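## Task

Move the spacer so it ends up inside the open cardboard box. It must stay there without the robot holding it, everything must settle shortly after you stop, and the gripper must release it and pull away at the end.

## Robot and tools

Robot: two arms, left_arm and right_arm. Each has six joints followed by a gripper. The joints always come in this order: waist, shoulder, elbow, wrist pitch, wrist yaw, wrist roll. Each wrist carries a camera: cam_left_wrist and cam_right_wrist, both 504x504. Images always arrive in that order, left then right.

World frame: all arms share it. The origin is on the table top midway between the arms. +z points up, +x points out over the table, and left_arm sits on the +y side. The words left and right are arm names only; they say nothing about image sides. Gripper fingers point along the gripper's own +z and close along its y. The reported end_effector_position is the point between the pads, about 1 cm behind the tips. It is in metres and can be off, more so at long reach. Orientation is given as a wxyz quaternion.

Sign flip: shoulder, wrist pitch and wrist roll count in the direction opposite to the URDF, both in commands and in results. The stated ranges use URDF signs, as follows. Waist -2.618 to 3.054. Shoulder 0 to 3.142, which in your numbers is -3.142 to 0. Elbow 0 to 3.142. Wrist pitch -1.571 to 1.571. Wrist yaw -1.571 to 1.571. Wrist roll -2.094 to 2.094. The true end of each joint may differ from these by up to 0.036 rad either way.

execute_actions(actions):
- actions is a list of up to 15 actions.
- Each action is a list of 1 to 15 rows. Each row lasts one control step (1/30 s). If an action has fewer than 15 rows, its last row repeats until 15 steps are done, so one action takes 0.5 s.
- A row is a single flat list of 14 numbers covering both arms, even if one arm stays still. Order: left waist, shoulder, elbow, wrist pitch, wrist yaw, wrist roll, left opening, then the same seven for the right arm.
- Every number lies in [-1, 1].
- Joint numbers are offsets, not poses. They are scaled so that 1.0 equals 1.202 rad for the waist, 1.258 for the shoulder, 1.238 for the elbow, 2.073 for wrist pitch, and 2.022 for wrist yaw and wrist roll.
- Offsets are measured from the joint angles at the start of that action, not from the previous row. For a call's first action, that means the last reported angles.
- Opening is absolute: +1 is fully open, -1 is closed.
- An action that would push any joint more than 0.036 rad beyond its range is rejected for both arms. If the first action fails this check, or any action is malformed, nothing in the call runs.
- Joints asked to go beyond their real end stop at it. The result may then say "joint sent to its limit"; if that line is missing, it does not prove there is more room.
- An empty list just returns the current state and images.

move(target, speed, blocking):
- target is one 14-number row in the same layout and scale.
- Its joint numbers are offsets from the Joint positions in the latest result that showed them, not from where the arm is when the move starts. Openings are absolute and are sent at once.
- All joints follow paths that finish together, so the hand travels in a curve. Parts far from a turning joint move fastest.
- Paths last between 0.5 and 10 s and are cut off at 10 s. They do not avoid obstacles or the other arm.
- speed is the top rate in rad/s of the joint with the longest travel: 0.01 to 2, default 0.5.
- With blocking=false you get a result after 0.5 s while the arm keeps moving. Further moves and actions are refused until a result shows the move has ended; use wait(0) to check, or stop.
- The result adds a move: line with the ending (done, off_target, moving, held, fault), then limits=held or limits=none, then each arm's joint farthest from its target. Arms not named in the ending have finished.
- Faster moves, and targets set deeper past a contact, hit and press harder.

wait(seconds): 0 to 10 s. The arms hold their last command and any running move continues. stop(): brakes a running move; braking needs room, and the fingers keep moving. zoom_image(camera, region): region is [x0, y0, x1, y1] in pixels of that camera's latest image, with the origin at top-left and at most 504x504. finished_scene(scene): pass the current scene's number. This ends the scene for good and its result states whether the task succeeded. The next scene's task is given there.

Results show:
- each gripper pose
- Joint positions (rad) and Joint velocities (rad/s) per arm, each with the finger-pad gap in metres at the end (0.094 is fully open)
- Joint targets, meaning where the joints are currently being driven
- grip_measured, the opening on the command scale, accurate to within about 1 mm
- torques, which are raw drive output: noisy, never zero, and not a clean contact signal
- camera calibration updates

"joint command not followed" means a clearance check changed some joint targets. FAULT and MOTOR HOT lines report stops and heating. Motors heat while holding loads; around 90 °C an arm is halted, and at 100 °C it goes limp and falls.

Motion limits: each step, a joint target may lead the measured angle by at most 0.202 rad (waist), 0.258 (shoulder), 0.238 (elbow), 0.573 (wrist pitch) or 0.522 (yaw and roll). Targets that would carry the hand more than 70 mm from where it is get scaled back. Large moves therefore take several actions, and an unfinished move may stall until you command the remainder.

Sag: sending all-zero offsets can let an arm droop. To hold an arm in place, send offsets back toward the wanted angles, then zeros, adding more offset if it still falls short.

Gripping: command an opening below grip_measured to hold something. About 0.03 below holds firmly; a smaller gap holds more gently. Pads press roughly 50 to 62 N, less on thin parts, with a brief spike on first contact.

Things to avoid:
- letting the arms hit or press on each other
- knocking anything off the table
- drops, slips, slams and hard pushes

The held part may be tugged and loose items may be nudged, so check the images. Finish by opening the gripper and moving the arm clear so the object rests unsupported and everything is still.

Each tool is called after "Call:" as name(argument=value, ...), one argument or row to a line, values as JSON.

## Session

Call:
execute_actions(
  actions=[],
)

Scene clock: 0.00 s.
left_arm: end_effector_position=(+0.4650, +0.3389, +0.3191) grip_measured=+1.000 end_effector_quat_wxyz=(+0.418, -0.242, +0.875, -0.033) | right_arm: end_effector_position=(+0.3424, +0.2518, +0.2544) grip_measured=+1.000 end_effector_quat_wxyz=(+0.724, -0.631, +0.236, -0.148)
Joint names: [waist, shoulder, elbow, wrist pitch, wrist yaw, wrist roll]
Joint positions: left_arm=[ 0.095 -1.685  1.85   0.872 -0.066  0.407  0.094] | right_arm=[ 1.138 -2.112  1.405 -0.799 -0.044  1.411  0.094]
Joint velocities: left_arm=[ 0.017 -0.012 -0.017 -0.007  0.037  0.007  0.   ] | right_arm=[ 0.002  0.007  0.002  0.081 -0.007  0.051  0.   ]
Joint torques (N m, as the arm reports them, + toward a larger Joint positions number): no reading
Joint targets: left_arm=[0.095 -1.672 1.861 0.865 -0.070 0.404] | right_arm=[1.138 -2.093 1.418 -0.808 -0.043 1.403]

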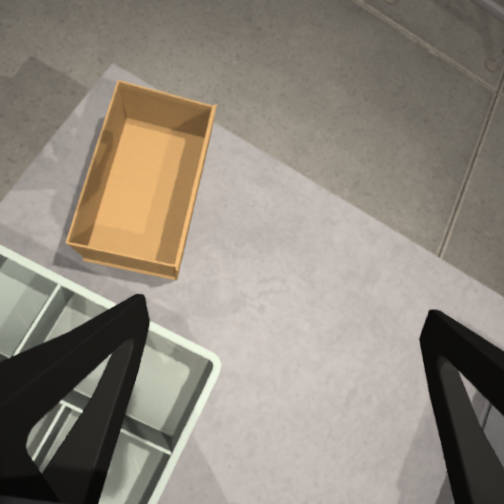

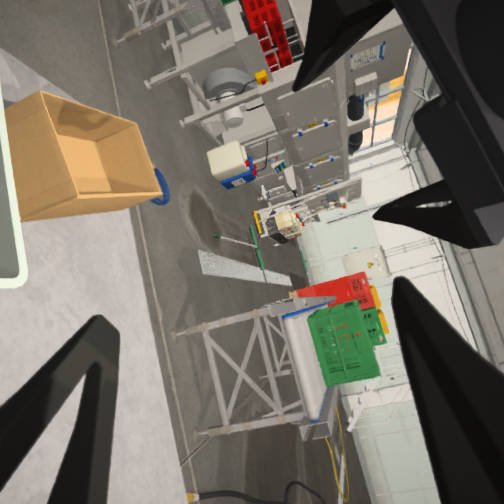

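Call:
move(
  target=[0.3,0,0,0,0,0,1,0,0,0,0,0,0,1],
  speed=1,
)

Call:
zoom_image(
  camera="cam_right_wrist",
  region=[0,60,240,320],
)

Scene clock: 12.80 s.
left_arm: end_effector_position=(+0.4115, +0.5029, +0.3192) grip_measured=+1.000 end_effector_quat_wxyz=(+0.417, -0.399, +0.815, +0.045) | right_arm: end_effector_position=(+0.3424, +0.2518, +0.2544) grip_measured=+1.000 end_effector_quat_wxyz=(+0.724, -0.631, +0.236, -0.148)
Joint names: [waist, shoulder, elbow, wrist pitch, wrist yaw, wrist roll]
Joint positions: left_arm=[ 0.462 -1.685  1.85   0.872 -0.069  0.407  0.094] | right_arm=[ 1.138 -2.112  1.405 -0.799 -0.044  1.411  0.094]
Joint velocities: left_arm=[-0.007  0.022  0.007 -0.007  0.022  0.081  0.   ] | right_arm=[ 0.002 -0.002 -0.002 -0.007  0.037  0.037  0.   ]
Joint torques (N m, as the arm reports them, + toward a larger Joint positions number): left_arm=[-0.63  9.11  7.29 -1.6  -0.03 -0.05] | right_arm=[-0.03 10.54  5.98 -2.11  0.    0.  ]
Joint targets: left_arm=[0.455 -1.685 1.850 0.872 -0.066 0.407] | right_arm=[1.138 -2.112 1.405 -0.799 -0.044 1.411]
move: done; limits=none; left_arm: farthest joint: the waist, 0.007 radians from its target (0.361 radians at the start); right_arm: farthest joint: the waist, 0.000 radians from its target (0.000 radians at the start)
camera_calibration (this result's frames):
cam_left_wrist: T_world_to_cam=[[0.740502, -0.638074, 0.210993, -0.0407768], [-0.595755, -0.768536, -0.233299, 0.732531], [0.311018, 0.0470583, -0.949238, 0.268277], [0, 0, 0, 1]] pos_world=[0.383166, 0.524333, 0.434161]

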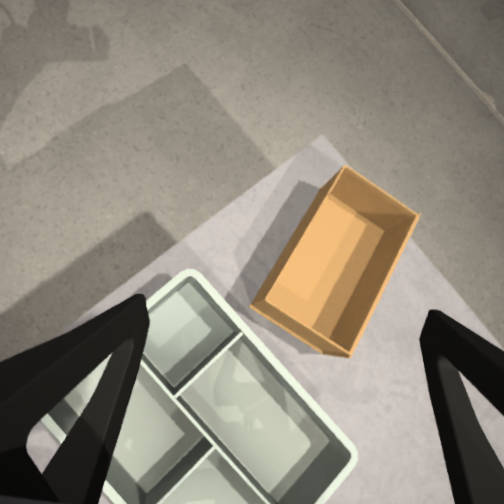

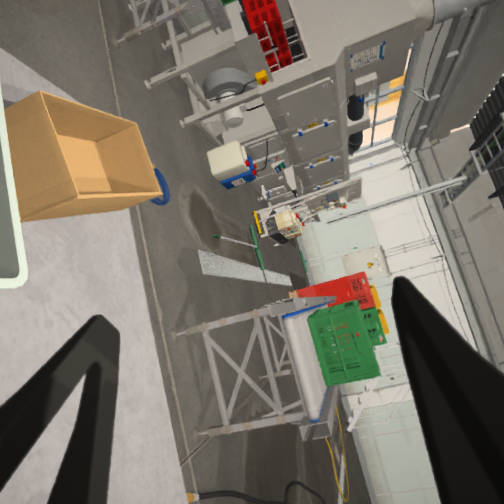

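Region (0, 60, 240, 320) of cam_right_wrist's 504x504 image, scaled by 1.938, with more detail than that image has; it fills the left 465 columns of this view, and the rest is white.

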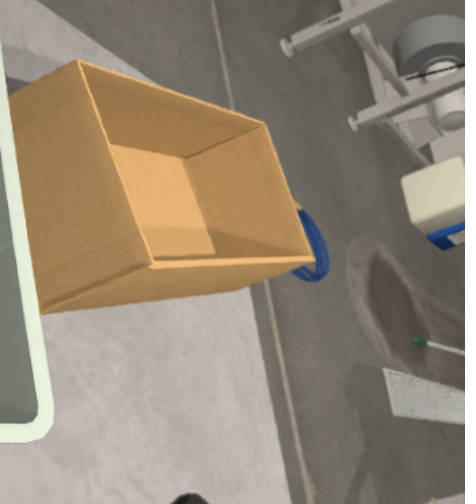

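Call:
move(
  target=[0,0,0,0,0,0,1,-1,0,0,0,0,0,1],
  speed=1,
)

Call:
move(
  target=[-0.6,0,0,0,0,0,1,-0.3,0,0,0,0,0,1],
  speed=1,
)

Scene clock: 25.93 s.
left_arm: end_effector_position=(+0.4115, +0.5029, +0.3192) grip_measured=+1.000 end_effector_quat_wxyz=(+0.417, -0.399, +0.815, +0.045) | right_arm: end_effector_position=(+0.6057, -0.4143, +0.2542) grip_measured=+1.000 end_effector_quat_wxyz=(+0.509, -0.383, +0.555, -0.535)
Joint names: [waist, shoulder, elbow, wrist pitch, wrist yaw, wrist roll]
Joint positions: left_arm=[ 0.462 -1.685  1.85   0.872 -0.069  0.407  0.094] | right_arm=[-0.073 -2.112  1.405 -0.798 -0.037  1.411  0.094]
Joint velocities: left_arm=[-0.007  0.007 -0.002  0.037 -0.037  0.022  0.   ] | right_arm=[-0.002 -0.002 -0.002  0.037  0.037  0.022  0.   ]
Joint torques (N m, as the arm reports them, + toward a larger Joint positions number): left_arm=[-0.06  9.1   7.29 -1.6  -0.07 -0.03] | right_arm=[ 0.99 10.55  6.   -2.12  0.02  0.  ]
Joint targets: left_arm=[0.462 -1.685 1.850 0.872 -0.069 0.407] | right_arm=[-0.065 -2.112 1.405 -0.798 -0.044 1.411]
move: done; limits=none; left_arm: farthest joint: the waist, 0.000 radians from its target (0.000 radians at the start); right_arm: farthest joint: the waist, 0.009 radians from its target (1.202 radians at the start)
camera_calibration (this result's frames):
cam_left_wrist: T_world_to_cam=[[0.740502, -0.638074, 0.210993, -0.0407768], [-0.595755, -0.768536, -0.233299, 0.732531], [0.311018, 0.0470583, -0.949238, 0.268277], [0, 0, 0, 1]] pos_world=[0.383166, 0.524333, 0.434161]
cam_right_wrist: T_world_to_cam=[[-0.161107, -0.360105, 0.918896, -0.287118], [-0.831694, -0.451726, -0.322845, 0.418306], [0.531347, -0.816253, -0.226721, -0.497577], [0, 0, 0, 1]] pos_world=[0.566032, -0.320581, 0.286069]

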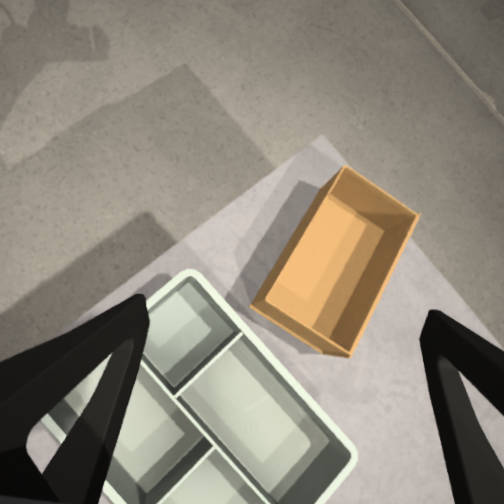

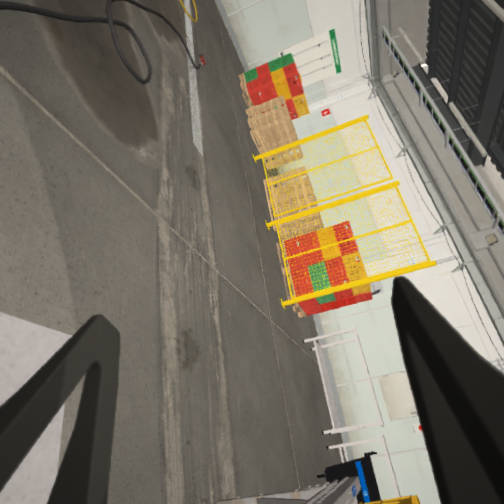

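Scene clock: 27.13 s.
left_arm: end_effector_position=(+0.4564, +0.1693, +0.3191) grip_measured=+1.000 end_effector_quat_wxyz=(+0.405, -0.081, +0.904, -0.111) | right_arm: end_effector_position=(+0.5146, -0.6229, +0.2542) grip_measured=+1.000 end_effector_quat_wxyz=(+0.405, -0.277, +0.615, -0.618)
Joint names: [waist, shoulder, elbow, wrist pitch, wrist yaw, wrist roll]
Joint positions: left_arm=[-0.265 -1.685  1.85   0.872 -0.06   0.407  0.094] | right_arm=[-0.437 -2.112  1.405 -0.798 -0.038  1.411  0.094]
Joint velocities: left_arm=[-0.007  0.002  0.002  0.022 -0.007  0.081  0.   ] | right_arm=[-0.007  0.022  0.012 -0.022 -0.007  0.007  0.   ]
Joint torques (N m, as the arm reports them, + toward a larger Joint positions number): left_arm=[ 0.55  9.08  7.29 -1.61 -0.13 -0.04] | right_arm=[ 0.4  10.55  5.99 -2.11  0.03  0.  ]
Joint targets: left_arm=[-0.259 -1.685 1.850 0.872 -0.069 0.407] | right_arm=[-0.433 -2.112 1.405 -0.798 -0.037 1.411]
move: done; limits=none; left_arm: farthest joint: the wrist yaw, 0.009 radians from its target (0.000 radians at the start); right_arm: farthest joint: the waist, 0.003 radians from its target (0.361 radians at the start)
camera_calibration (this result's frames):
cam_left_wrist: T_world_to_cam=[[0.122215, -0.968681, 0.216152, 0.0496135], [-0.957579, -0.172348, -0.230951, 0.566334], [0.260972, -0.178757, -0.948652, 0.330828], [0, 0, 0, 1]] pos_world=[0.449909, 0.204804, 0.433912]
cam_right_wrist: T_world_to_cam=[[-0.278468, -0.279307, 0.918936, -0.266188], [-0.937937, -0.12684, -0.322778, 0.50536], [0.206712, -0.951787, -0.226651, -0.536814], [0, 0, 0, 1]] pos_world=[0.510837, -0.521181, 0.28606]

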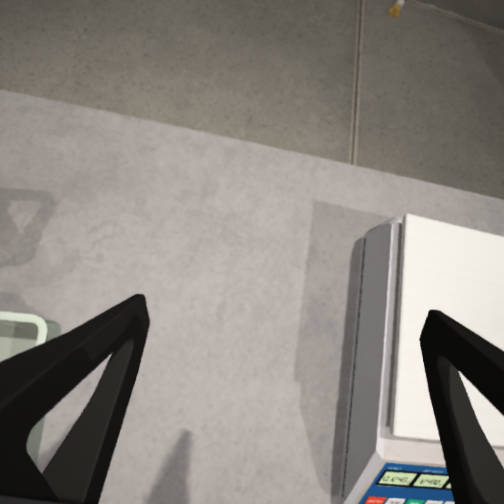

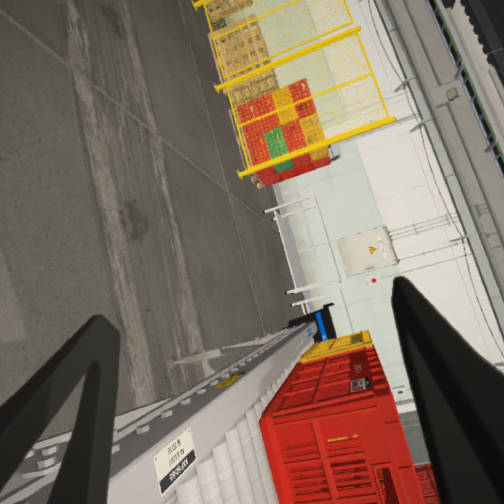

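A scale. Look further.

Call:
move(
  target=[-0.35,0,0,0,0,0,1,-0.3,0,0,0,0,0,1],
  speed=1,
)

Scene clock: 35.13 s.
left_arm: end_effector_position=(+0.3696, -0.0119, +0.3190) grip_measured=+1.000 end_effector_quat_wxyz=(+0.370, +0.115, +0.901, -0.197) | right_arm: end_effector_position=(+0.3520, -0.7877, +0.2542) grip_measured=+1.000 end_effector_quat_wxyz=(+0.282, -0.157, +0.656, -0.683)
Joint names: [waist, shoulder, elbow, wrist pitch, wrist yaw, wrist roll]
Joint positions: left_arm=[-0.692 -1.685  1.85   0.872 -0.051  0.407  0.094] | right_arm=[-0.805 -2.112  1.405 -0.798 -0.031  1.411  0.094]
Joint velocities: left_arm=[-0.007  0.002  0.007  0.037  0.051 -0.007  0.   ] | right_arm=[-0.017  0.002 -0.022 -0.037  0.051  0.037  0.   ]
Joint torques (N m, as the arm reports them, + toward a larger Joint positions number): left_arm=[ 0.41  9.11  7.31 -1.61 -0.13 -0.04] | right_arm=[ 0.72 10.54  6.01 -2.11 -0.07  0.  ]
Joint targets: left_arm=[-0.686 -1.685 1.850 0.872 -0.060 0.407] | right_arm=[-0.798 -2.112 1.405 -0.798 -0.038 1.411]
move: done; limits=none; left_arm: farthest joint: the wrist yaw, 0.009 radians from its target (0.000 radians at the start); right_arm: farthest joint: the waist, 0.008 radians from its target (0.361 radians at the start)
camera_calibration (this result's frames):
cam_left_wrist: T_world_to_cam=[[-0.294999, -0.929566, 0.221092, 0.03779], [-0.942254, 0.244623, -0.22873, 0.450562], [0.158536, -0.2758, -0.948051, 0.35755], [0, 0, 0, 1]] pos_world=[0.379008, 0.0235226, 0.433678]
cam_right_wrist: T_world_to_cam=[[-0.36195, -0.158099, 0.918693, -0.232614], [-0.91897, 0.225943, -0.323176, 0.603194], [-0.156479, -0.961225, -0.227069, -0.53959], [0, 0, 0, 1]] pos_world=[0.385689, -0.691731, 0.286115]

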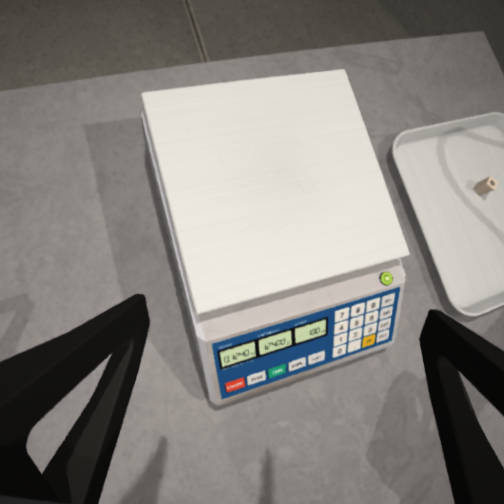

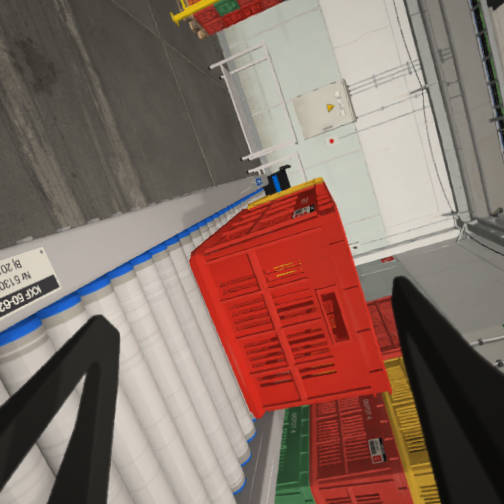

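Call:
move(
  target=[0.8,0,0,0,0,0,1,0.42,0.006,0.427,0.882,0.015,-0.698,1],
  speed=1.5,
)

Scene clock: 92.90 s.
left_arm: end_effector_position=(+0.4482, +0.4160, +0.3190) grip_measured=+1.000 end_effector_quat_wxyz=(+0.419, -0.314, +0.852, -0.004) | right_arm: end_effector_position=(+0.4299, -0.4901, +0.1124) grip_measured=+1.000 end_effector_quat_wxyz=(+0.157, +0.225, +0.961, -0.032)
Joint names: [waist, shoulder, elbow, wrist pitch, wrist yaw, wrist roll]
Joint positions: left_arm=[ 0.269 -1.685  1.85   0.872 -0.05   0.407  0.094] | right_arm=[-0.303 -2.119  1.896  1.025 -0.013  0.01   0.094]
Joint velocities: left_arm=[-0.017  0.017 -0.017  0.007  0.007 -0.081  0.   ] | right_arm=[ 0.012  0.007 -0.022 -0.037 -0.022 -0.051  0.   ]
Joint torques (N m, as the arm reports them, + toward a larger Joint positions number): left_arm=[ 0.08  9.09  7.33 -1.6  -0.05 -0.04] | right_arm=[ 0.12 11.28  8.63 -1.01  0.14 -0.08]
Joint targets: left_arm=[0.269 -1.685 1.850 0.872 -0.052 0.407] | right_arm=[-0.301 -2.104 1.934 1.031 -0.001 -0.000]
move: off_target (right_arm); limits=none; left_arm: farthest joint: the waist, 0.001 radians from its target (0.962 radians at the start); right_arm: farthest joint: the elbow, 0.038 radians from its target (0.529 radians at the start)
camera_calibration (this result's frames):
cam_left_wrist: T_world_to_cam=[[0.592072, -0.774707, 0.221991, -0.00359359], [-0.740874, -0.631642, -0.228329, 0.694062], [0.317107, -0.0292801, -0.947938, 0.289432], [0, 0, 0, 1]] pos_world=[0.424559, 0.444089, 0.433635]
cam_right_wrist: T_world_to_cam=[[-0.631425, -0.770943, -0.0833689, -0.0989688], [-0.692512, 0.512257, 0.507957, 0.511355], [-0.348899, 0.37847, -0.857339, 0.536629], [0, 0, 0, 1]] pos_world=[0.478857, -0.541343, 0.192076]

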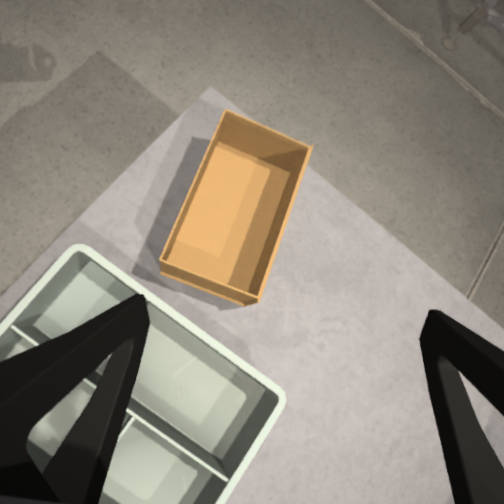

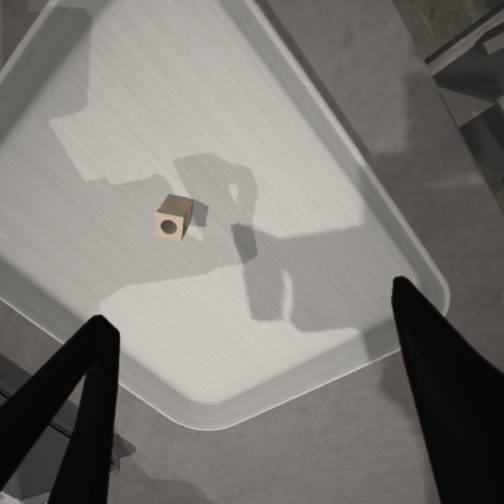

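Call:
move(
  target=[0,0,0,0,0,0,1,0.082,-0.017,-0.094,-0.089,0,0,1],
)

Scene clock: 111.33 s.
left_arm: end_effector_position=(+0.4482, +0.4160, +0.3190) grip_measured=+1.000 end_effector_quat_wxyz=(+0.419, -0.314, +0.852, -0.004) | right_arm: end_effector_position=(+0.4594, -0.4497, +0.0725) grip_measured=+1.000 end_effector_quat_wxyz=(+0.168, +0.177, +0.969, -0.026)
Joint names: [waist, shoulder, elbow, wrist pitch, wrist yaw, wrist roll]
Joint positions: left_arm=[ 0.269 -1.685  1.85   0.872 -0.05   0.407  0.094] | right_arm=[-0.203 -2.155  1.786  0.86  -0.013  0.009  0.094]
Joint velocities: left_arm=[ 0.002 -0.012  0.002  0.081  0.022 -0.022  0.   ] | right_arm=[ 0.007  0.012 -0.012 -0.007 -0.081  0.051  0.   ]
Joint torques (N m, as the arm reports them, + toward a larger Joint positions number): left_arm=[-0.02  9.11  7.32 -1.6  -0.05 -0.04] | right_arm=[-0.18 11.49  5.04 -1.27 -0.03  0.01]
Joint targets: left_arm=[0.269 -1.685 1.850 0.872 -0.050 0.407] | right_arm=[-0.204 -2.141 1.779 0.841 -0.013 0.009]
move: done; limits=none; left_arm: farthest joint: the waist, 0.000 radians from its target (0.000 radians at the start); right_arm: farthest joint: the wrist pitch, 0.020 radians from its target (0.185 radians at the start)
camera_calibration (this result's frames):
cam_left_wrist: T_world_to_cam=[[0.592072, -0.774707, 0.221991, -0.00359359], [-0.740874, -0.631642, -0.228329, 0.694062], [0.317107, -0.0292801, -0.947938, 0.289432], [0, 0, 0, 1]] pos_world=[0.424559, 0.444089, 0.433635]
cam_right_wrist: T_world_to_cam=[[-0.550961, -0.82989, -0.0878889, -0.115682], [-0.748957, 0.44526, 0.49072, 0.528322], [-0.368111, 0.336193, -0.866873, 0.48792], [0, 0, 0, 1]] pos_world=[0.511563, -0.495279, 0.15354]

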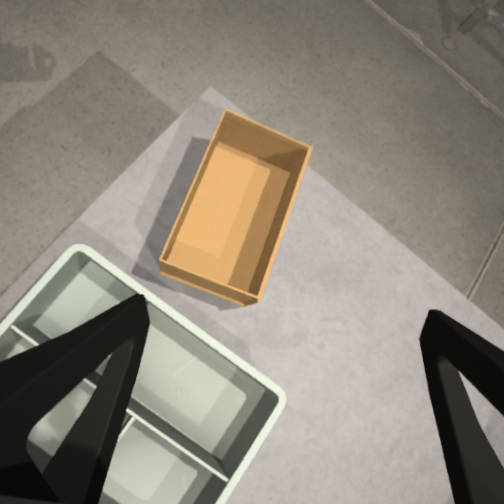

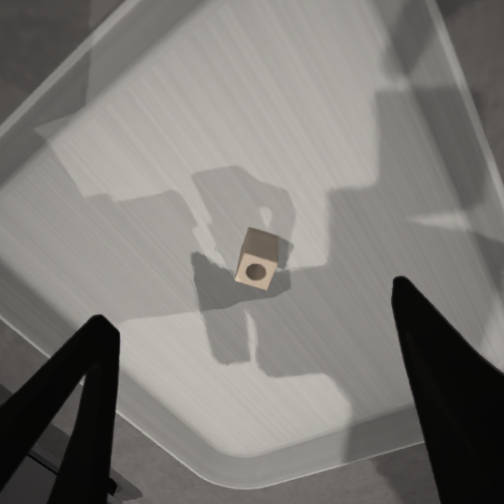

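Call:
move(
  target=[0,0,0,0,0,0,1,0.005,-0.02,-0.121,-0.08,0,0,1],
  speed=0.3,
)

Scene clock: 125.27 s.
left_arm: end_effector_position=(+0.4482, +0.4160, +0.3190) grip_measured=+1.000 end_effector_quat_wxyz=(+0.419, -0.314, +0.852, -0.004) | right_arm: end_effector_position=(+0.4515, -0.4466, +0.0224) grip_measured=+1.000 end_effector_quat_wxyz=(+0.155, +0.178, +0.972, -0.024)
Joint names: [waist, shoulder, elbow, wrist pitch, wrist yaw, wrist roll]
Joint positions: left_arm=[ 0.269 -1.685  1.85   0.872 -0.05   0.407  0.094] | right_arm=[-0.203 -2.189  1.646  0.714 -0.013  0.009  0.094]
Joint velocities: left_arm=[ 0.007 -0.017 -0.012  0.007 -0.066  0.037  0.   ] | right_arm=[ 0.017 -0.012  0.002 -0.022 -0.007 -0.081  0.   ]
Joint torques (N m, as the arm reports them, + toward a larger Joint positions number): left_arm=[-0.03  9.11  7.29 -1.62 -0.06 -0.04] | right_arm=[ 0.53 11.23  4.64 -1.28  0.    0.01]
Joint targets: left_arm=[0.269 -1.685 1.850 0.872 -0.050 0.407] | right_arm=[-0.197 -2.180 1.637 0.694 -0.013 0.009]
move: done; limits=none; left_arm: farthest joint: the waist, 0.000 radians from its target (0.000 radians at the start); right_arm: farthest joint: the wrist pitch, 0.019 radians from its target (0.166 radians at the start)
camera_calibration (this result's frames):
cam_left_wrist: T_world_to_cam=[[0.592072, -0.774707, 0.221991, -0.00359359], [-0.740874, -0.631642, -0.228329, 0.694062], [0.317107, -0.0292801, -0.947938, 0.289432], [0, 0, 0, 1]] pos_world=[0.424559, 0.444089, 0.433635]
cam_right_wrist: T_world_to_cam=[[-0.553135, -0.829041, -0.0820566, -0.120634], [-0.736103, 0.440238, 0.514143, 0.537071], [-0.390121, 0.344793, -0.85377, 0.454072], [0, 0, 0, 1]] pos_world=[0.505756, -0.49301, 0.101643]

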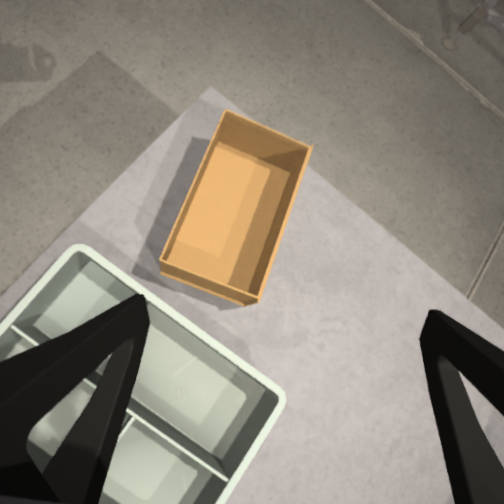

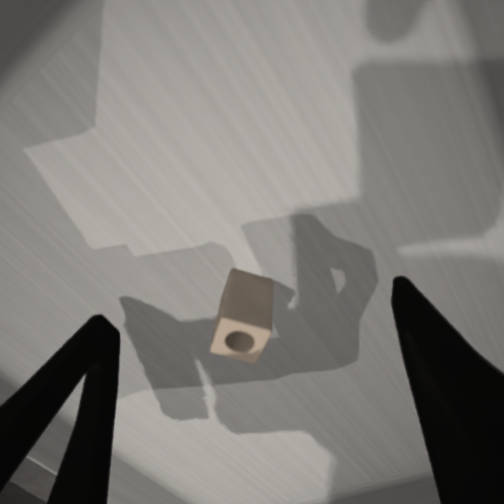

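Between the fingers. Close.

Call:
execute_actions(
  actions=[
    [[0,0,0,0,0,0,1,0,0,0,0,0,0,-0.3]],
    [[0,0,0,0,0,0,1,0,0,0,0,0,0,-0.75]],
    [[0,0,0,0,0,0,1,0,0,0,0,0,0,-0.75]],
  ],
)

Scene clock: 134.37 s.
left_arm: end_effector_position=(+0.4482, +0.4160, +0.3190) grip_measured=+1.000 end_effector_quat_wxyz=(+0.419, -0.314, +0.852, -0.004) | right_arm: end_effector_position=(+0.4516, -0.4467, +0.0225) grip_measured=-0.664 end_effector_quat_wxyz=(+0.155, +0.178, +0.971, -0.024)
Joint names: [waist, shoulder, elbow, wrist pitch, wrist yaw, wrist roll]
Joint positions: left_arm=[ 0.269 -1.685  1.85   0.872 -0.05   0.407  0.094] | right_arm=[-0.203 -2.189  1.646  0.713 -0.013  0.009  0.016]
Joint velocities: left_arm=[-0.002 -0.022 -0.012 -0.007 -0.022  0.051  0.   ] | right_arm=[-0.002 -0.007 -0.012  0.095  0.022 -0.007 -0.   ]
Joint torques (N m, as the arm reports them, + toward a larger Joint positions number): left_arm=[-0.04  9.11  7.32 -1.61 -0.05 -0.04] | right_arm=[-0.06 10.51  5.42 -1.04  0.01  0.  ]
Joint targets: left_arm=[0.269 -1.685 1.850 0.872 -0.050 0.407] | right_arm=[-0.203 -2.189 1.646 0.713 -0.013 0.009]
camera_calibration (this result's frames):
cam_left_wrist: T_world_to_cam=[[0.592072, -0.774707, 0.221991, -0.00359359], [-0.740874, -0.631642, -0.228329, 0.694062], [0.317107, -0.0292801, -0.947938, 0.289432], [0, 0, 0, 1]] pos_world=[0.424559, 0.444089, 0.433635]
cam_right_wrist: T_world_to_cam=[[-0.553105, -0.829052, -0.0821381, -0.120629], [-0.736286, 0.440309, 0.513821, 0.537254], [-0.389818, 0.344674, -0.853957, 0.453955], [0, 0, 0, 1]] pos_world=[0.505812, -0.493032, 0.101698]

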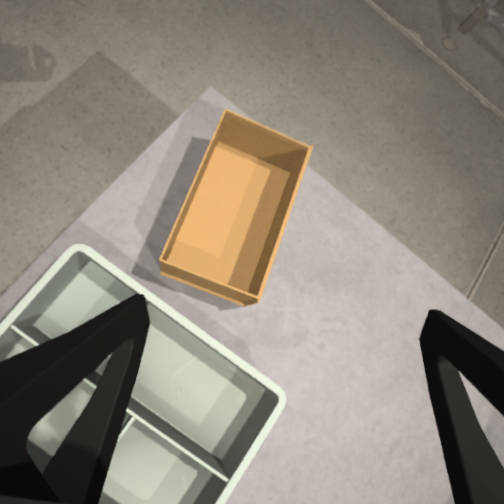

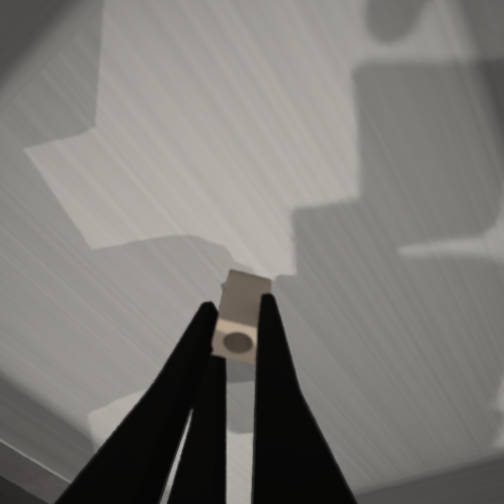

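Call:
move(
  target=[0,0,0,0,0,0,1,0,0.12,0.3,0.25,0,0,-0.75],
  speed=1,
)

Call:
move(
  target=[0,0,0,0,0,0,1,1,0,0,0,0,0,-0.75],
  speed=1,
)

Scene clock: 145.37 s.
left_arm: end_effector_position=(+0.4482, +0.4160, +0.3190) grip_measured=+1.000 end_effector_quat_wxyz=(+0.419, -0.314, +0.852, -0.004) | right_arm: end_effector_position=(+0.4230, -0.4355, +0.1627) grip_measured=-0.664 end_effector_quat_wxyz=(+0.144, +0.178, +0.973, -0.021)
Joint names: [waist, shoulder, elbow, wrist pitch, wrist yaw, wrist roll]
Joint positions: left_arm=[ 0.269 -1.685  1.85   0.872 -0.05   0.407  0.094] | right_arm=[-0.203 -2.045  1.993  1.226 -0.013  0.009  0.016]
Joint velocities: left_arm=[ 0.002  0.007  0.007  0.051 -0.037  0.125  0.   ] | right_arm=[ 0.007  0.007  0.007 -0.007  0.037  0.007 -0.   ]
Joint torques (N m, as the arm reports them, + toward a larger Joint positions number): left_arm=[-0.03  9.09  7.29 -1.61 -0.06 -0.04] | right_arm=[-0.03  9.99  7.5  -0.95 -0.01  0.  ]
Joint targets: left_arm=[0.269 -1.685 1.850 0.872 -0.050 0.407] | right_arm=[-0.203 -2.038 2.018 1.231 -0.013 0.009]
move: off_target (right_arm); limits=none; left_arm: farthest joint: the waist, 0.000 radians from its target (0.000 radians at the start); right_arm: farthest joint: the elbow, 0.024 radians from its target (0.371 radians at the start)
camera_calibration (this result's frames):
cam_left_wrist: T_world_to_cam=[[0.592072, -0.774707, 0.221991, -0.00359359], [-0.740874, -0.631642, -0.228329, 0.694062], [0.317107, -0.0292801, -0.947938, 0.289432], [0, 0, 0, 1]] pos_world=[0.424559, 0.444089, 0.433635]
cam_right_wrist: T_world_to_cam=[[-0.554777, -0.828399, -0.0773132, -0.115455], [-0.725315, 0.436023, 0.532731, 0.429685], [-0.407603, 0.351623, -0.842746, 0.567416], [0, 0, 0, 1]] pos_world=[0.478887, -0.482512, 0.240355]

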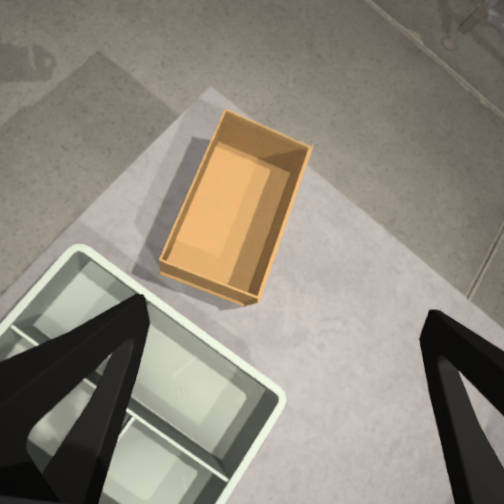

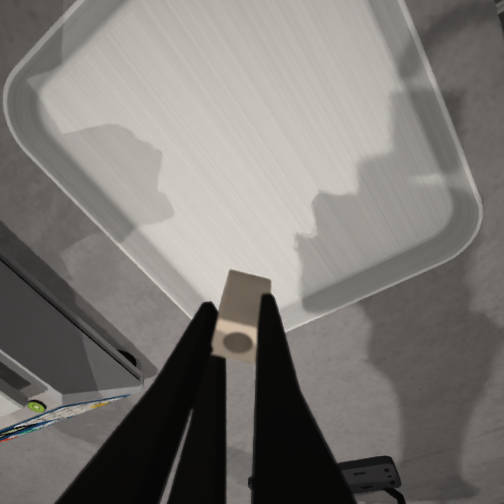

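Scene clock: 147.20 s.
left_arm: end_effector_position=(+0.4482, +0.4160, +0.3190) grip_measured=+1.000 end_effector_quat_wxyz=(+0.419, -0.314, +0.852, -0.004) | right_arm: end_effector_position=(+0.2976, +0.0739, +0.1627) grip_measured=-0.663 end_effector_quat_wxyz=(+0.130, -0.408, +0.901, +0.067)
Joint names: [waist, shoulder, elbow, wrist pitch, wrist yaw, wrist roll]
Joint positions: left_arm=[ 0.269 -1.685  1.85   0.872 -0.05   0.407  0.094] | right_arm=[ 1.008 -2.045  1.993  1.226 -0.019  0.009  0.016]
Joint velocities: left_arm=[-0.002  0.017  0.012 -0.007  0.037 -0.022  0.   ] | right_arm=[-0.007  0.007  0.002 -0.007  0.007 -0.066 -0.   ]
Joint torques (N m, as the arm reports them, + toward a larger Joint positions number): left_arm=[-0.06  9.11  7.31 -1.61 -0.05 -0.03] | right_arm=[-0.88  9.54  5.46 -1.    0.09  0.  ]
Joint targets: left_arm=[0.269 -1.685 1.850 0.872 -0.050 0.407] | right_arm=[0.998 -2.045 1.993 1.226 -0.013 0.009]
move: done; limits=none; left_arm: farthest joint: the waist, 0.000 radians from its target (0.000 radians at the start); right_arm: farthest joint: the waist, 0.009 radians from its target (1.202 radians at the start)
camera_calibration (this result's frames):
cam_left_wrist: T_world_to_cam=[[0.592072, -0.774707, 0.221991, -0.00359359], [-0.740874, -0.631642, -0.228329, 0.694062], [0.317107, -0.0292801, -0.947938, 0.289432], [0, 0, 0, 1]] pos_world=[0.424559, 0.444089, 0.433635]
cam_right_wrist: T_world_to_cam=[[0.581322, -0.809392, -0.0833577, -0.101586], [-0.659929, -0.528929, 0.533598, 0.168289], [-0.475981, -0.255182, -0.84162, 0.402191], [0, 0, 0, 1]] pos_world=[0.361548, 0.109422, 0.240226]

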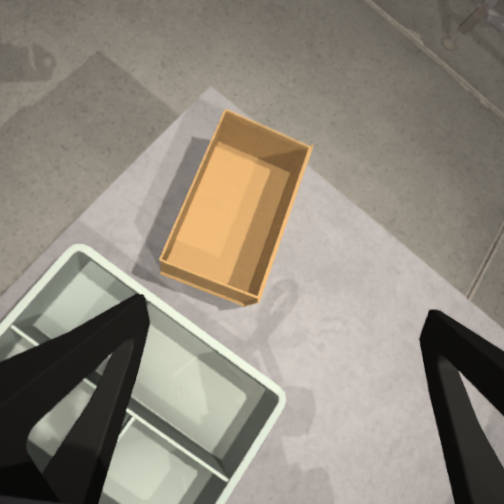

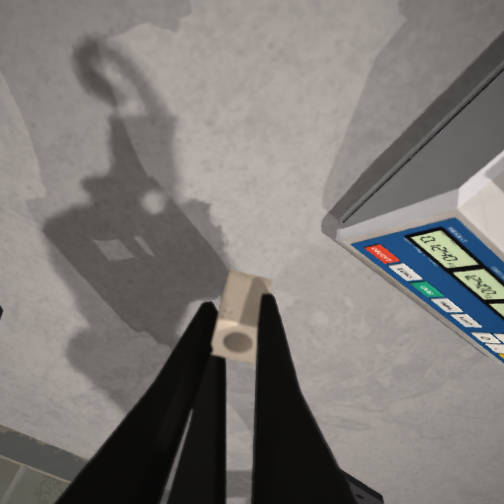

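Call:
move(
  target=[0,0,0,0,0,0,1,0,-0.11,-0.276,-0.25,0,0,-0.75],
  speed=0.5,
)

Scene clock: 154.40 s.
left_arm: end_effector_position=(+0.4482, +0.4160, +0.3190) grip_measured=+1.000 end_effector_quat_wxyz=(+0.419, -0.314, +0.852, -0.004) | right_arm: end_effector_position=(+0.3187, +0.0974, +0.0233) grip_measured=-0.663 end_effector_quat_wxyz=(+0.138, -0.408, +0.900, +0.071)
Joint names: [waist, shoulder, elbow, wrist pitch, wrist yaw, wrist roll]
Joint positions: left_arm=[ 0.269 -1.685  1.85   0.872 -0.05   0.407  0.094] | right_arm=[ 1.008 -2.195  1.662  0.727 -0.019  0.009  0.016]
Joint velocities: left_arm=[-0.007  0.012 -0.007 -0.022 -0.022  0.022  0.   ] | right_arm=[-0.012  0.012  0.002 -0.037 -0.081 -0.022 -0.001]
Joint torques (N m, as the arm reports them, + toward a larger Joint positions number): left_arm=[-0.06  9.09  7.31 -1.61 -0.06 -0.05] | right_arm=[-0.01 11.42  4.66 -1.26  0.    0.  ]
Joint targets: left_arm=[0.269 -1.685 1.850 0.872 -0.050 0.407] | right_arm=[1.008 -2.184 1.651 0.708 -0.019 0.009]
move: done; limits=none; left_arm: farthest joint: the waist, 0.000 radians from its target (0.000 radians at the start); right_arm: farthest joint: the wrist pitch, 0.020 radians from its target (0.518 radians at the start)
camera_calibration (this result's frames):
cam_left_wrist: T_world_to_cam=[[0.592072, -0.774707, 0.221991, -0.00359359], [-0.740874, -0.631642, -0.228329, 0.694062], [0.317107, -0.0292801, -0.947938, 0.289432], [0, 0, 0, 1]] pos_world=[0.424559, 0.444089, 0.433635]
cam_right_wrist: T_world_to_cam=[[0.582322, -0.80828, -0.0870901, -0.106804], [-0.666102, -0.535798, 0.518873, 0.271975], [-0.466057, -0.24414, -0.850404, 0.296906], [0, 0, 0, 1]] pos_world=[0.381733, 0.131883, 0.102068]

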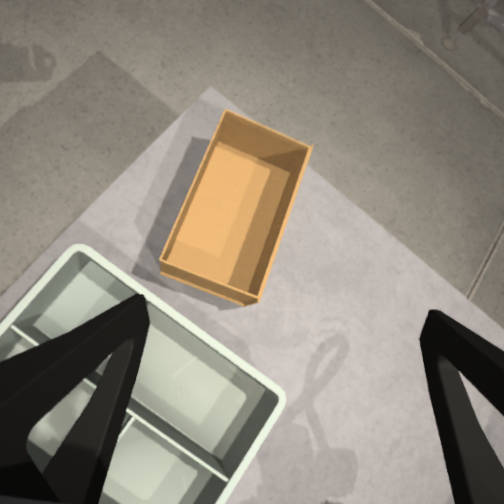

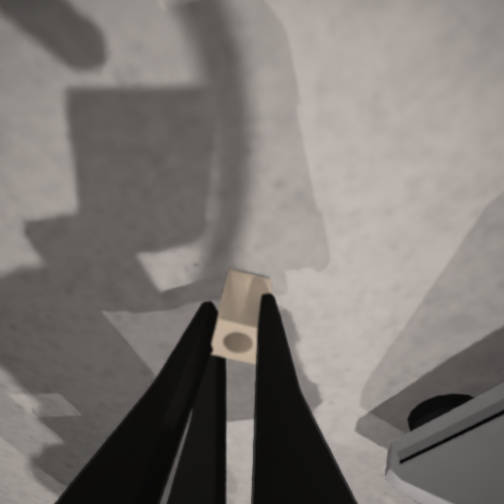

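Call:
execute_actions(
  actions=[
    [[0,-0.01,0,0,0,0,1,0,0,0,0,0,0,0.2]],
    [[0,0,0,0,0,0,1,0,0,0,0,0,0,0.6]],
  ],
)

Call:
move(
  target=[0,0,0,0,0,0,1,0,0.15,0.2,0.15,0,0,1],
  speed=1,
)

Call:
move(
  target=[-0.3,-0.03,-0.15,0.033,0.025,-0.2,1,-1,0,0,0,0,0,1],
  speed=1.5,
)

Call:
move(
  target=[-0.384,-0.024,-0.22,0,0,0,1,-0.2,0,0,0,0,0,1],
  speed=1,
)

Scene clock: 169.53 s.
left_arm: end_effector_position=(+0.4509, +0.4167, +0.3127) grip_measured=+1.000 end_effector_quat_wxyz=(+0.413, -0.315, +0.855, -0.004) | right_arm: end_effector_position=(+0.3188, +0.0975, +0.0234) grip_measured=+0.598 end_effector_quat_wxyz=(+0.138, -0.408, +0.900, +0.071)
Joint names: [waist, shoulder, elbow, wrist pitch, wrist yaw, wrist roll]
Joint positions: left_arm=[ 0.269 -1.699  1.85   0.872 -0.05   0.407  0.094] | right_arm=[ 1.008 -2.195  1.662  0.727 -0.019  0.009  0.075]
Joint velocities: left_arm=[-0.002 -0.002  0.002  0.007 -0.022  0.051  0.   ] | right_arm=[-0.012 -0.012  0.012  0.007  0.051  0.037  0.001]
Joint torques (N m, as the arm reports them, + toward a larger Joint positions number): left_arm=[-0.05  9.28  7.31 -1.59 -0.05 -0.05] | right_arm=[-0.05 10.58  5.43 -1.03 -0.01  0.  ]
Joint targets: left_arm=[0.269 -1.699 1.850 0.872 -0.050 0.407] | right_arm=[1.008 -2.195 1.662 0.727 -0.019 0.009]
camera_calibration (this result's frames):
cam_left_wrist: T_world_to_cam=[[0.595051, -0.773858, 0.216927, -0.00328392], [-0.743888, -0.632501, -0.215807, 0.69287], [0.304211, -0.032953, -0.952035, 0.291182], [0, 0, 0, 1]] pos_world=[0.428791, 0.445295, 0.427454]
cam_right_wrist: T_world_to_cam=[[0.582366, -0.80823, -0.0872517, -0.106776], [-0.666366, -0.536092, 0.518229, 0.272226], [-0.465623, -0.243657, -0.85078, 0.296868], [0, 0, 0, 1]] pos_world=[0.381814, 0.131972, 0.102177]

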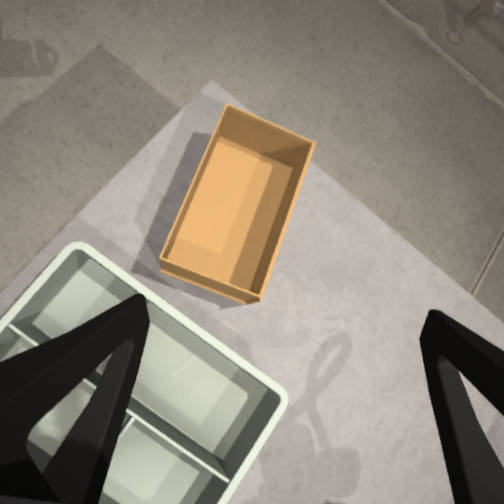

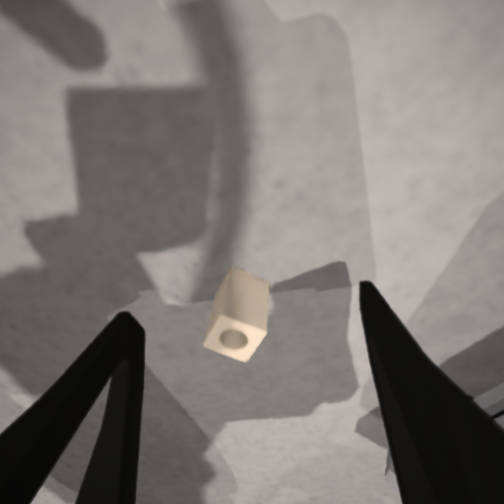

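Scene clock: 170.83 s.
left_arm: end_effector_position=(+0.4509, +0.4167, +0.3127) grip_measured=+1.000 end_effector_quat_wxyz=(+0.413, -0.315, +0.855, -0.004) | right_arm: end_effector_position=(+0.3138, +0.0919, +0.1603) grip_measured=+1.000 end_effector_quat_wxyz=(+0.186, -0.404, +0.891, +0.092)
Joint names: [waist, shoulder, elbow, wrist pitch, wrist yaw, wrist roll]
Joint positions: left_arm=[ 0.269 -1.699  1.85   0.872 -0.05   0.407  0.094] | right_arm=[ 1.008 -2.014  1.894  1.033 -0.019  0.009  0.094]
Joint velocities: left_arm=[-0.012  0.012 -0.007 -0.007 -0.022  0.007  0.   ] | right_arm=[-0.012  0.007  0.012  0.081 -0.037 -0.022  0.   ]
Joint torques (N m, as the arm reports them, + toward a larger Joint positions number): left_arm=[-0.04  9.25  7.3  -1.6  -0.06 -0.04] | right_arm=[-0.05 10.09  6.93 -1.15  0.    0.  ]
Joint targets: left_arm=[0.269 -1.699 1.850 0.872 -0.050 0.407] | right_arm=[1.008 -2.006 1.909 1.038 -0.019 0.009]
move: done; limits=none; left_arm: farthest joint: the waist, 0.000 radians from its target (0.000 radians at the start); right_arm: farthest joint: the elbow, 0.016 radians from its target (0.248 radians at the start)
camera_calibration (this result's frames):
cam_left_wrist: T_world_to_cam=[[0.595051, -0.773858, 0.216927, -0.00328392], [-0.743888, -0.632501, -0.215807, 0.69287], [0.304211, -0.032953, -0.952035, 0.291182], [0, 0, 0, 1]] pos_world=[0.428791, 0.445295, 0.427454]
cam_right_wrist: T_world_to_cam=[[0.589391, -0.800414, -0.109343, -0.0957914], [-0.70008, -0.573606, 0.42528, 0.223867], [-0.40312, -0.174108, -0.898432, 0.391343], [0, 0, 0, 1]] pos_world=[0.370942, 0.119875, 0.245915]

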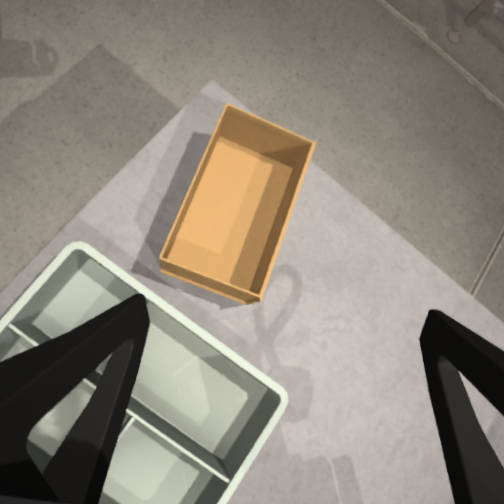

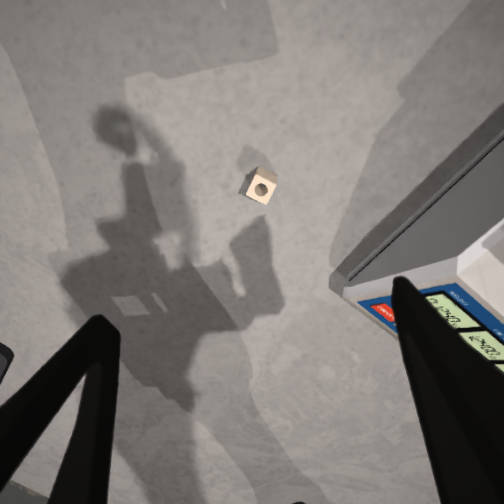

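Scene clock: 172.57 s.
left_arm: end_effector_position=(+0.4446, +0.2437, +0.2133) grip_measured=+1.000 end_effector_quat_wxyz=(+0.283, +0.032, +0.959, -0.011) | right_arm: end_effector_position=(+0.4462, -0.4442, +0.1541) grip_measured=+1.000 end_effector_quat_wxyz=(+0.198, +0.176, +0.964, -0.032)
Joint names: [waist, shoulder, elbow, wrist pitch, wrist yaw, wrist roll]
Joint positions: left_arm=[-0.088 -1.74   1.673  0.93  -0.004  0.011  0.094] | right_arm=[-0.203 -2.027  1.894  1.033 -0.013  0.009  0.094]
Joint velocities: left_arm=[-0.007 -0.007 -0.007 -0.007  0.037 -0.051  0.   ] | right_arm=[ 0.002 -0.002  0.002  0.037 -0.022 -0.007  0.   ]
Joint torques (N m, as the arm reports them, + toward a larger Joint positions number): left_arm=[-0.37  9.95  6.74 -1.15 -0.01 -0.14] | right_arm=[ 0.8  10.55  5.67 -1.19 -0.06  0.  ]
Joint targets: left_arm=[-0.092 -1.737 1.665 0.941 0.001 0.002] | right_arm=[-0.194 -2.014 1.894 1.033 -0.019 0.009]
move: done; limits=none; left_arm: farthest joint: the wrist pitch, 0.011 radians from its target (0.069 radians at the start); right_arm: farthest joint: the shoulder, 0.013 radians from its target (0.000 radians at the start)
camera_calibration (this result's frames):
cam_left_wrist: T_world_to_cam=[[-0.0175003, -0.997897, -0.0624193, 0.274671], [-0.999844, 0.017305, 0.00366864, 0.465961], [-0.00258076, 0.0624737, -0.998043, 0.315793], [0, 0, 0, 1]] pos_world=[0.47151, 0.246301, 0.33061]
cam_right_wrist: T_world_to_cam=[[-0.5449, -0.832332, -0.101524, -0.11289], [-0.776234, 0.454939, 0.436453, 0.500829], [-0.317087, 0.31663, -0.893981, 0.524706], [0, 0, 0, 1]] pos_world=[0.493624, -0.487945, 0.239028]

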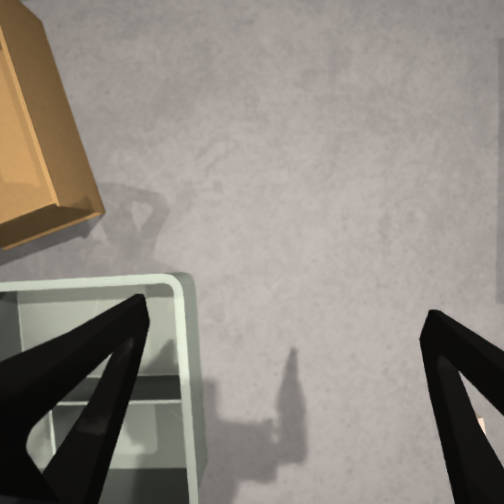

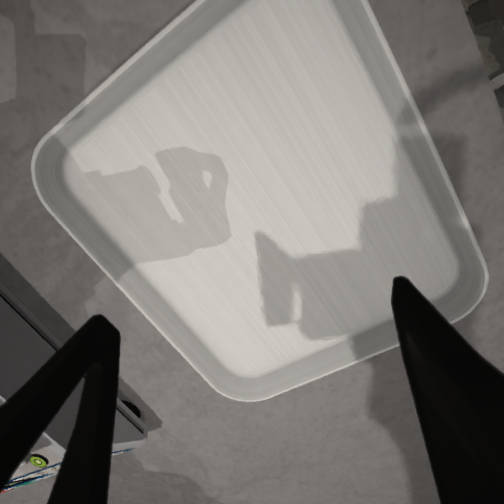

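Scene clock: 173.50 s.
left_arm: end_effector_position=(+0.3310, +0.0755, +0.1019) grip_measured=+1.000 end_effector_quat_wxyz=(+0.125, +0.263, +0.956, -0.036) | right_arm: end_effector_position=(+0.3913, -0.5480, +0.1541) grip_measured=+1.000 end_effector_quat_wxyz=(+0.193, +0.291, +0.935, -0.054)
Joint names: [waist, shoulder, elbow, wrist pitch, wrist yaw, wrist roll]
Joint positions: left_arm=[-0.556 -1.782  1.404  0.931  0.001  0.011  0.094] | right_arm=[-0.447 -2.027  1.894  1.033 -0.016  0.009  0.094]
Joint velocities: left_arm=[-0.007  0.002 -0.012  0.007  0.037  0.022  0.   ] | right_arm=[ 0.007  0.002 -0.017 -0.007 -0.007  0.007  0.   ]
Joint torques (N m, as the arm reports them, + toward a larger Joint positions number): left_arm=[ 0.52 10.68  6.56 -0.77 -0.07 -0.04] | right_arm=[ 0.14  9.61  5.69 -1.19 -0.02  0.01]
Joint targets: left_arm=[-0.550 -1.770 1.400 0.929 -0.004 0.011] | right_arm=[-0.444 -2.027 1.894 1.033 -0.014 0.009]
move: done; limits=none; left_arm: farthest joint: the shoulder, 0.012 radians from its target (0.030 radians at the start); right_arm: farthest joint: the waist, 0.003 radians from its target (0.240 radians at the start)
camera_calibration (this result's frames):
cam_left_wrist: T_world_to_cam=[[-0.486273, -0.870678, -0.0738874, 0.244582], [-0.840967, 0.443357, 0.310177, 0.239644], [-0.237305, 0.212967, -0.947803, 0.27597], [0, 0, 0, 1]] pos_world=[0.385956, 0.047931, 0.205305]
cam_right_wrist: T_world_to_cam=[[-0.728946, -0.676691, -0.103572, -0.0716055], [-0.64458, 0.627508, 0.436749, 0.548444], [-0.230552, 0.385127, -0.893601, 0.543791], [0, 0, 0, 1]] pos_world=[0.426692, -0.602036, 0.238984]

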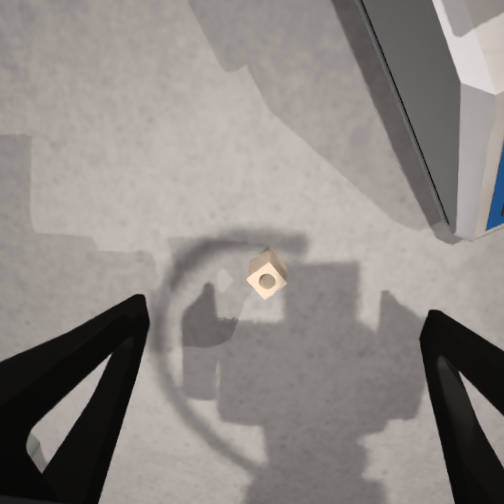

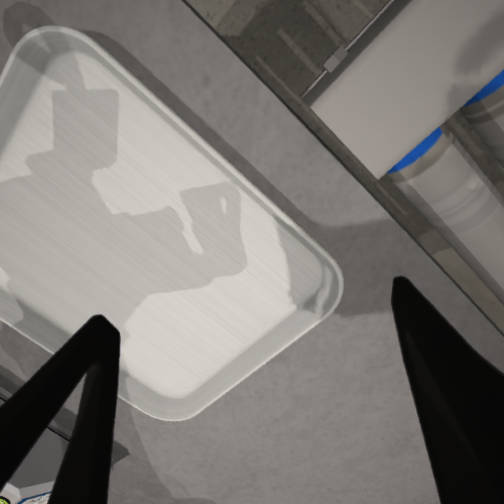

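Call:
move(
  target=[0.012,-0.012,-0.13,-0.085,0,0.39,1,0,0,0,0,0,0,1],
  speed=0.8,
)

Scene clock: 188.03 s.
left_arm: end_effector_position=(+0.3250, +0.0819, +0.0597) grip_measured=+1.000 end_effector_quat_wxyz=(+0.097, -0.124, +0.984, -0.077) | right_arm: end_effector_position=(+0.3913, -0.5480, +0.1541) grip_measured=+1.000 end_effector_quat_wxyz=(+0.193, +0.291, +0.935, -0.054)
Joint names: [waist, shoulder, elbow, wrist pitch, wrist yaw, wrist roll]
Joint positions: left_arm=[-0.55  -1.797  1.253  0.778  0.001  0.792  0.094] | right_arm=[-0.447 -2.027  1.894  1.033 -0.016  0.009  0.094]
Joint velocities: left_arm=[-0.012 -0.002  0.002 -0.037  0.022  0.066  0.   ] | right_arm=[ 0.002  0.007 -0.017  0.037  0.11   0.051  0.   ]
Joint torques (N m, as the arm reports them, + toward a larger Joint positions number): left_arm=[ 0.64  9.55  5.92 -0.97 -0.02  0.02] | right_arm=[-0.06  9.64  5.68 -1.2   0.    0.  ]
Joint targets: left_arm=[-0.542 -1.797 1.243 0.755 0.001 0.799] | right_arm=[-0.447 -2.027 1.894 1.033 -0.016 0.009]
move: off_target (left_arm); limits=none; left_arm: farthest joint: the wrist pitch, 0.024 radians from its target (0.176 radians at the start); right_arm: farthest joint: the waist, 0.000 radians from its target (0.000 radians at the start)
camera_calibration (this result's frames):
cam_left_wrist: T_world_to_cam=[[0.252571, -0.962713, 0.0969105, 0.00135031], [-0.898518, -0.196204, 0.392643, 0.311045], [-0.358988, -0.186246, -0.914571, 0.303431], [0, 0, 0, 1]] pos_world=[0.388067, 0.118841, 0.155248]
cam_right_wrist: T_world_to_cam=[[-0.728946, -0.676691, -0.103572, -0.0716055], [-0.64458, 0.627508, 0.436749, 0.548444], [-0.230552, 0.385127, -0.893601, 0.543791], [0, 0, 0, 1]] pos_world=[0.426692, -0.602036, 0.238984]

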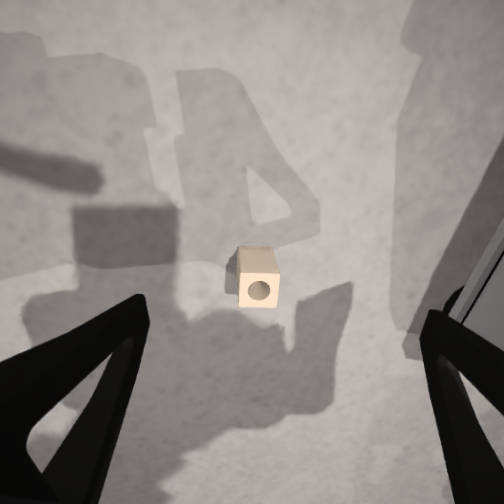

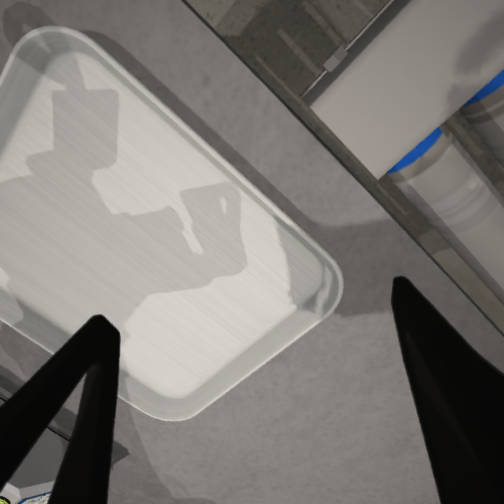

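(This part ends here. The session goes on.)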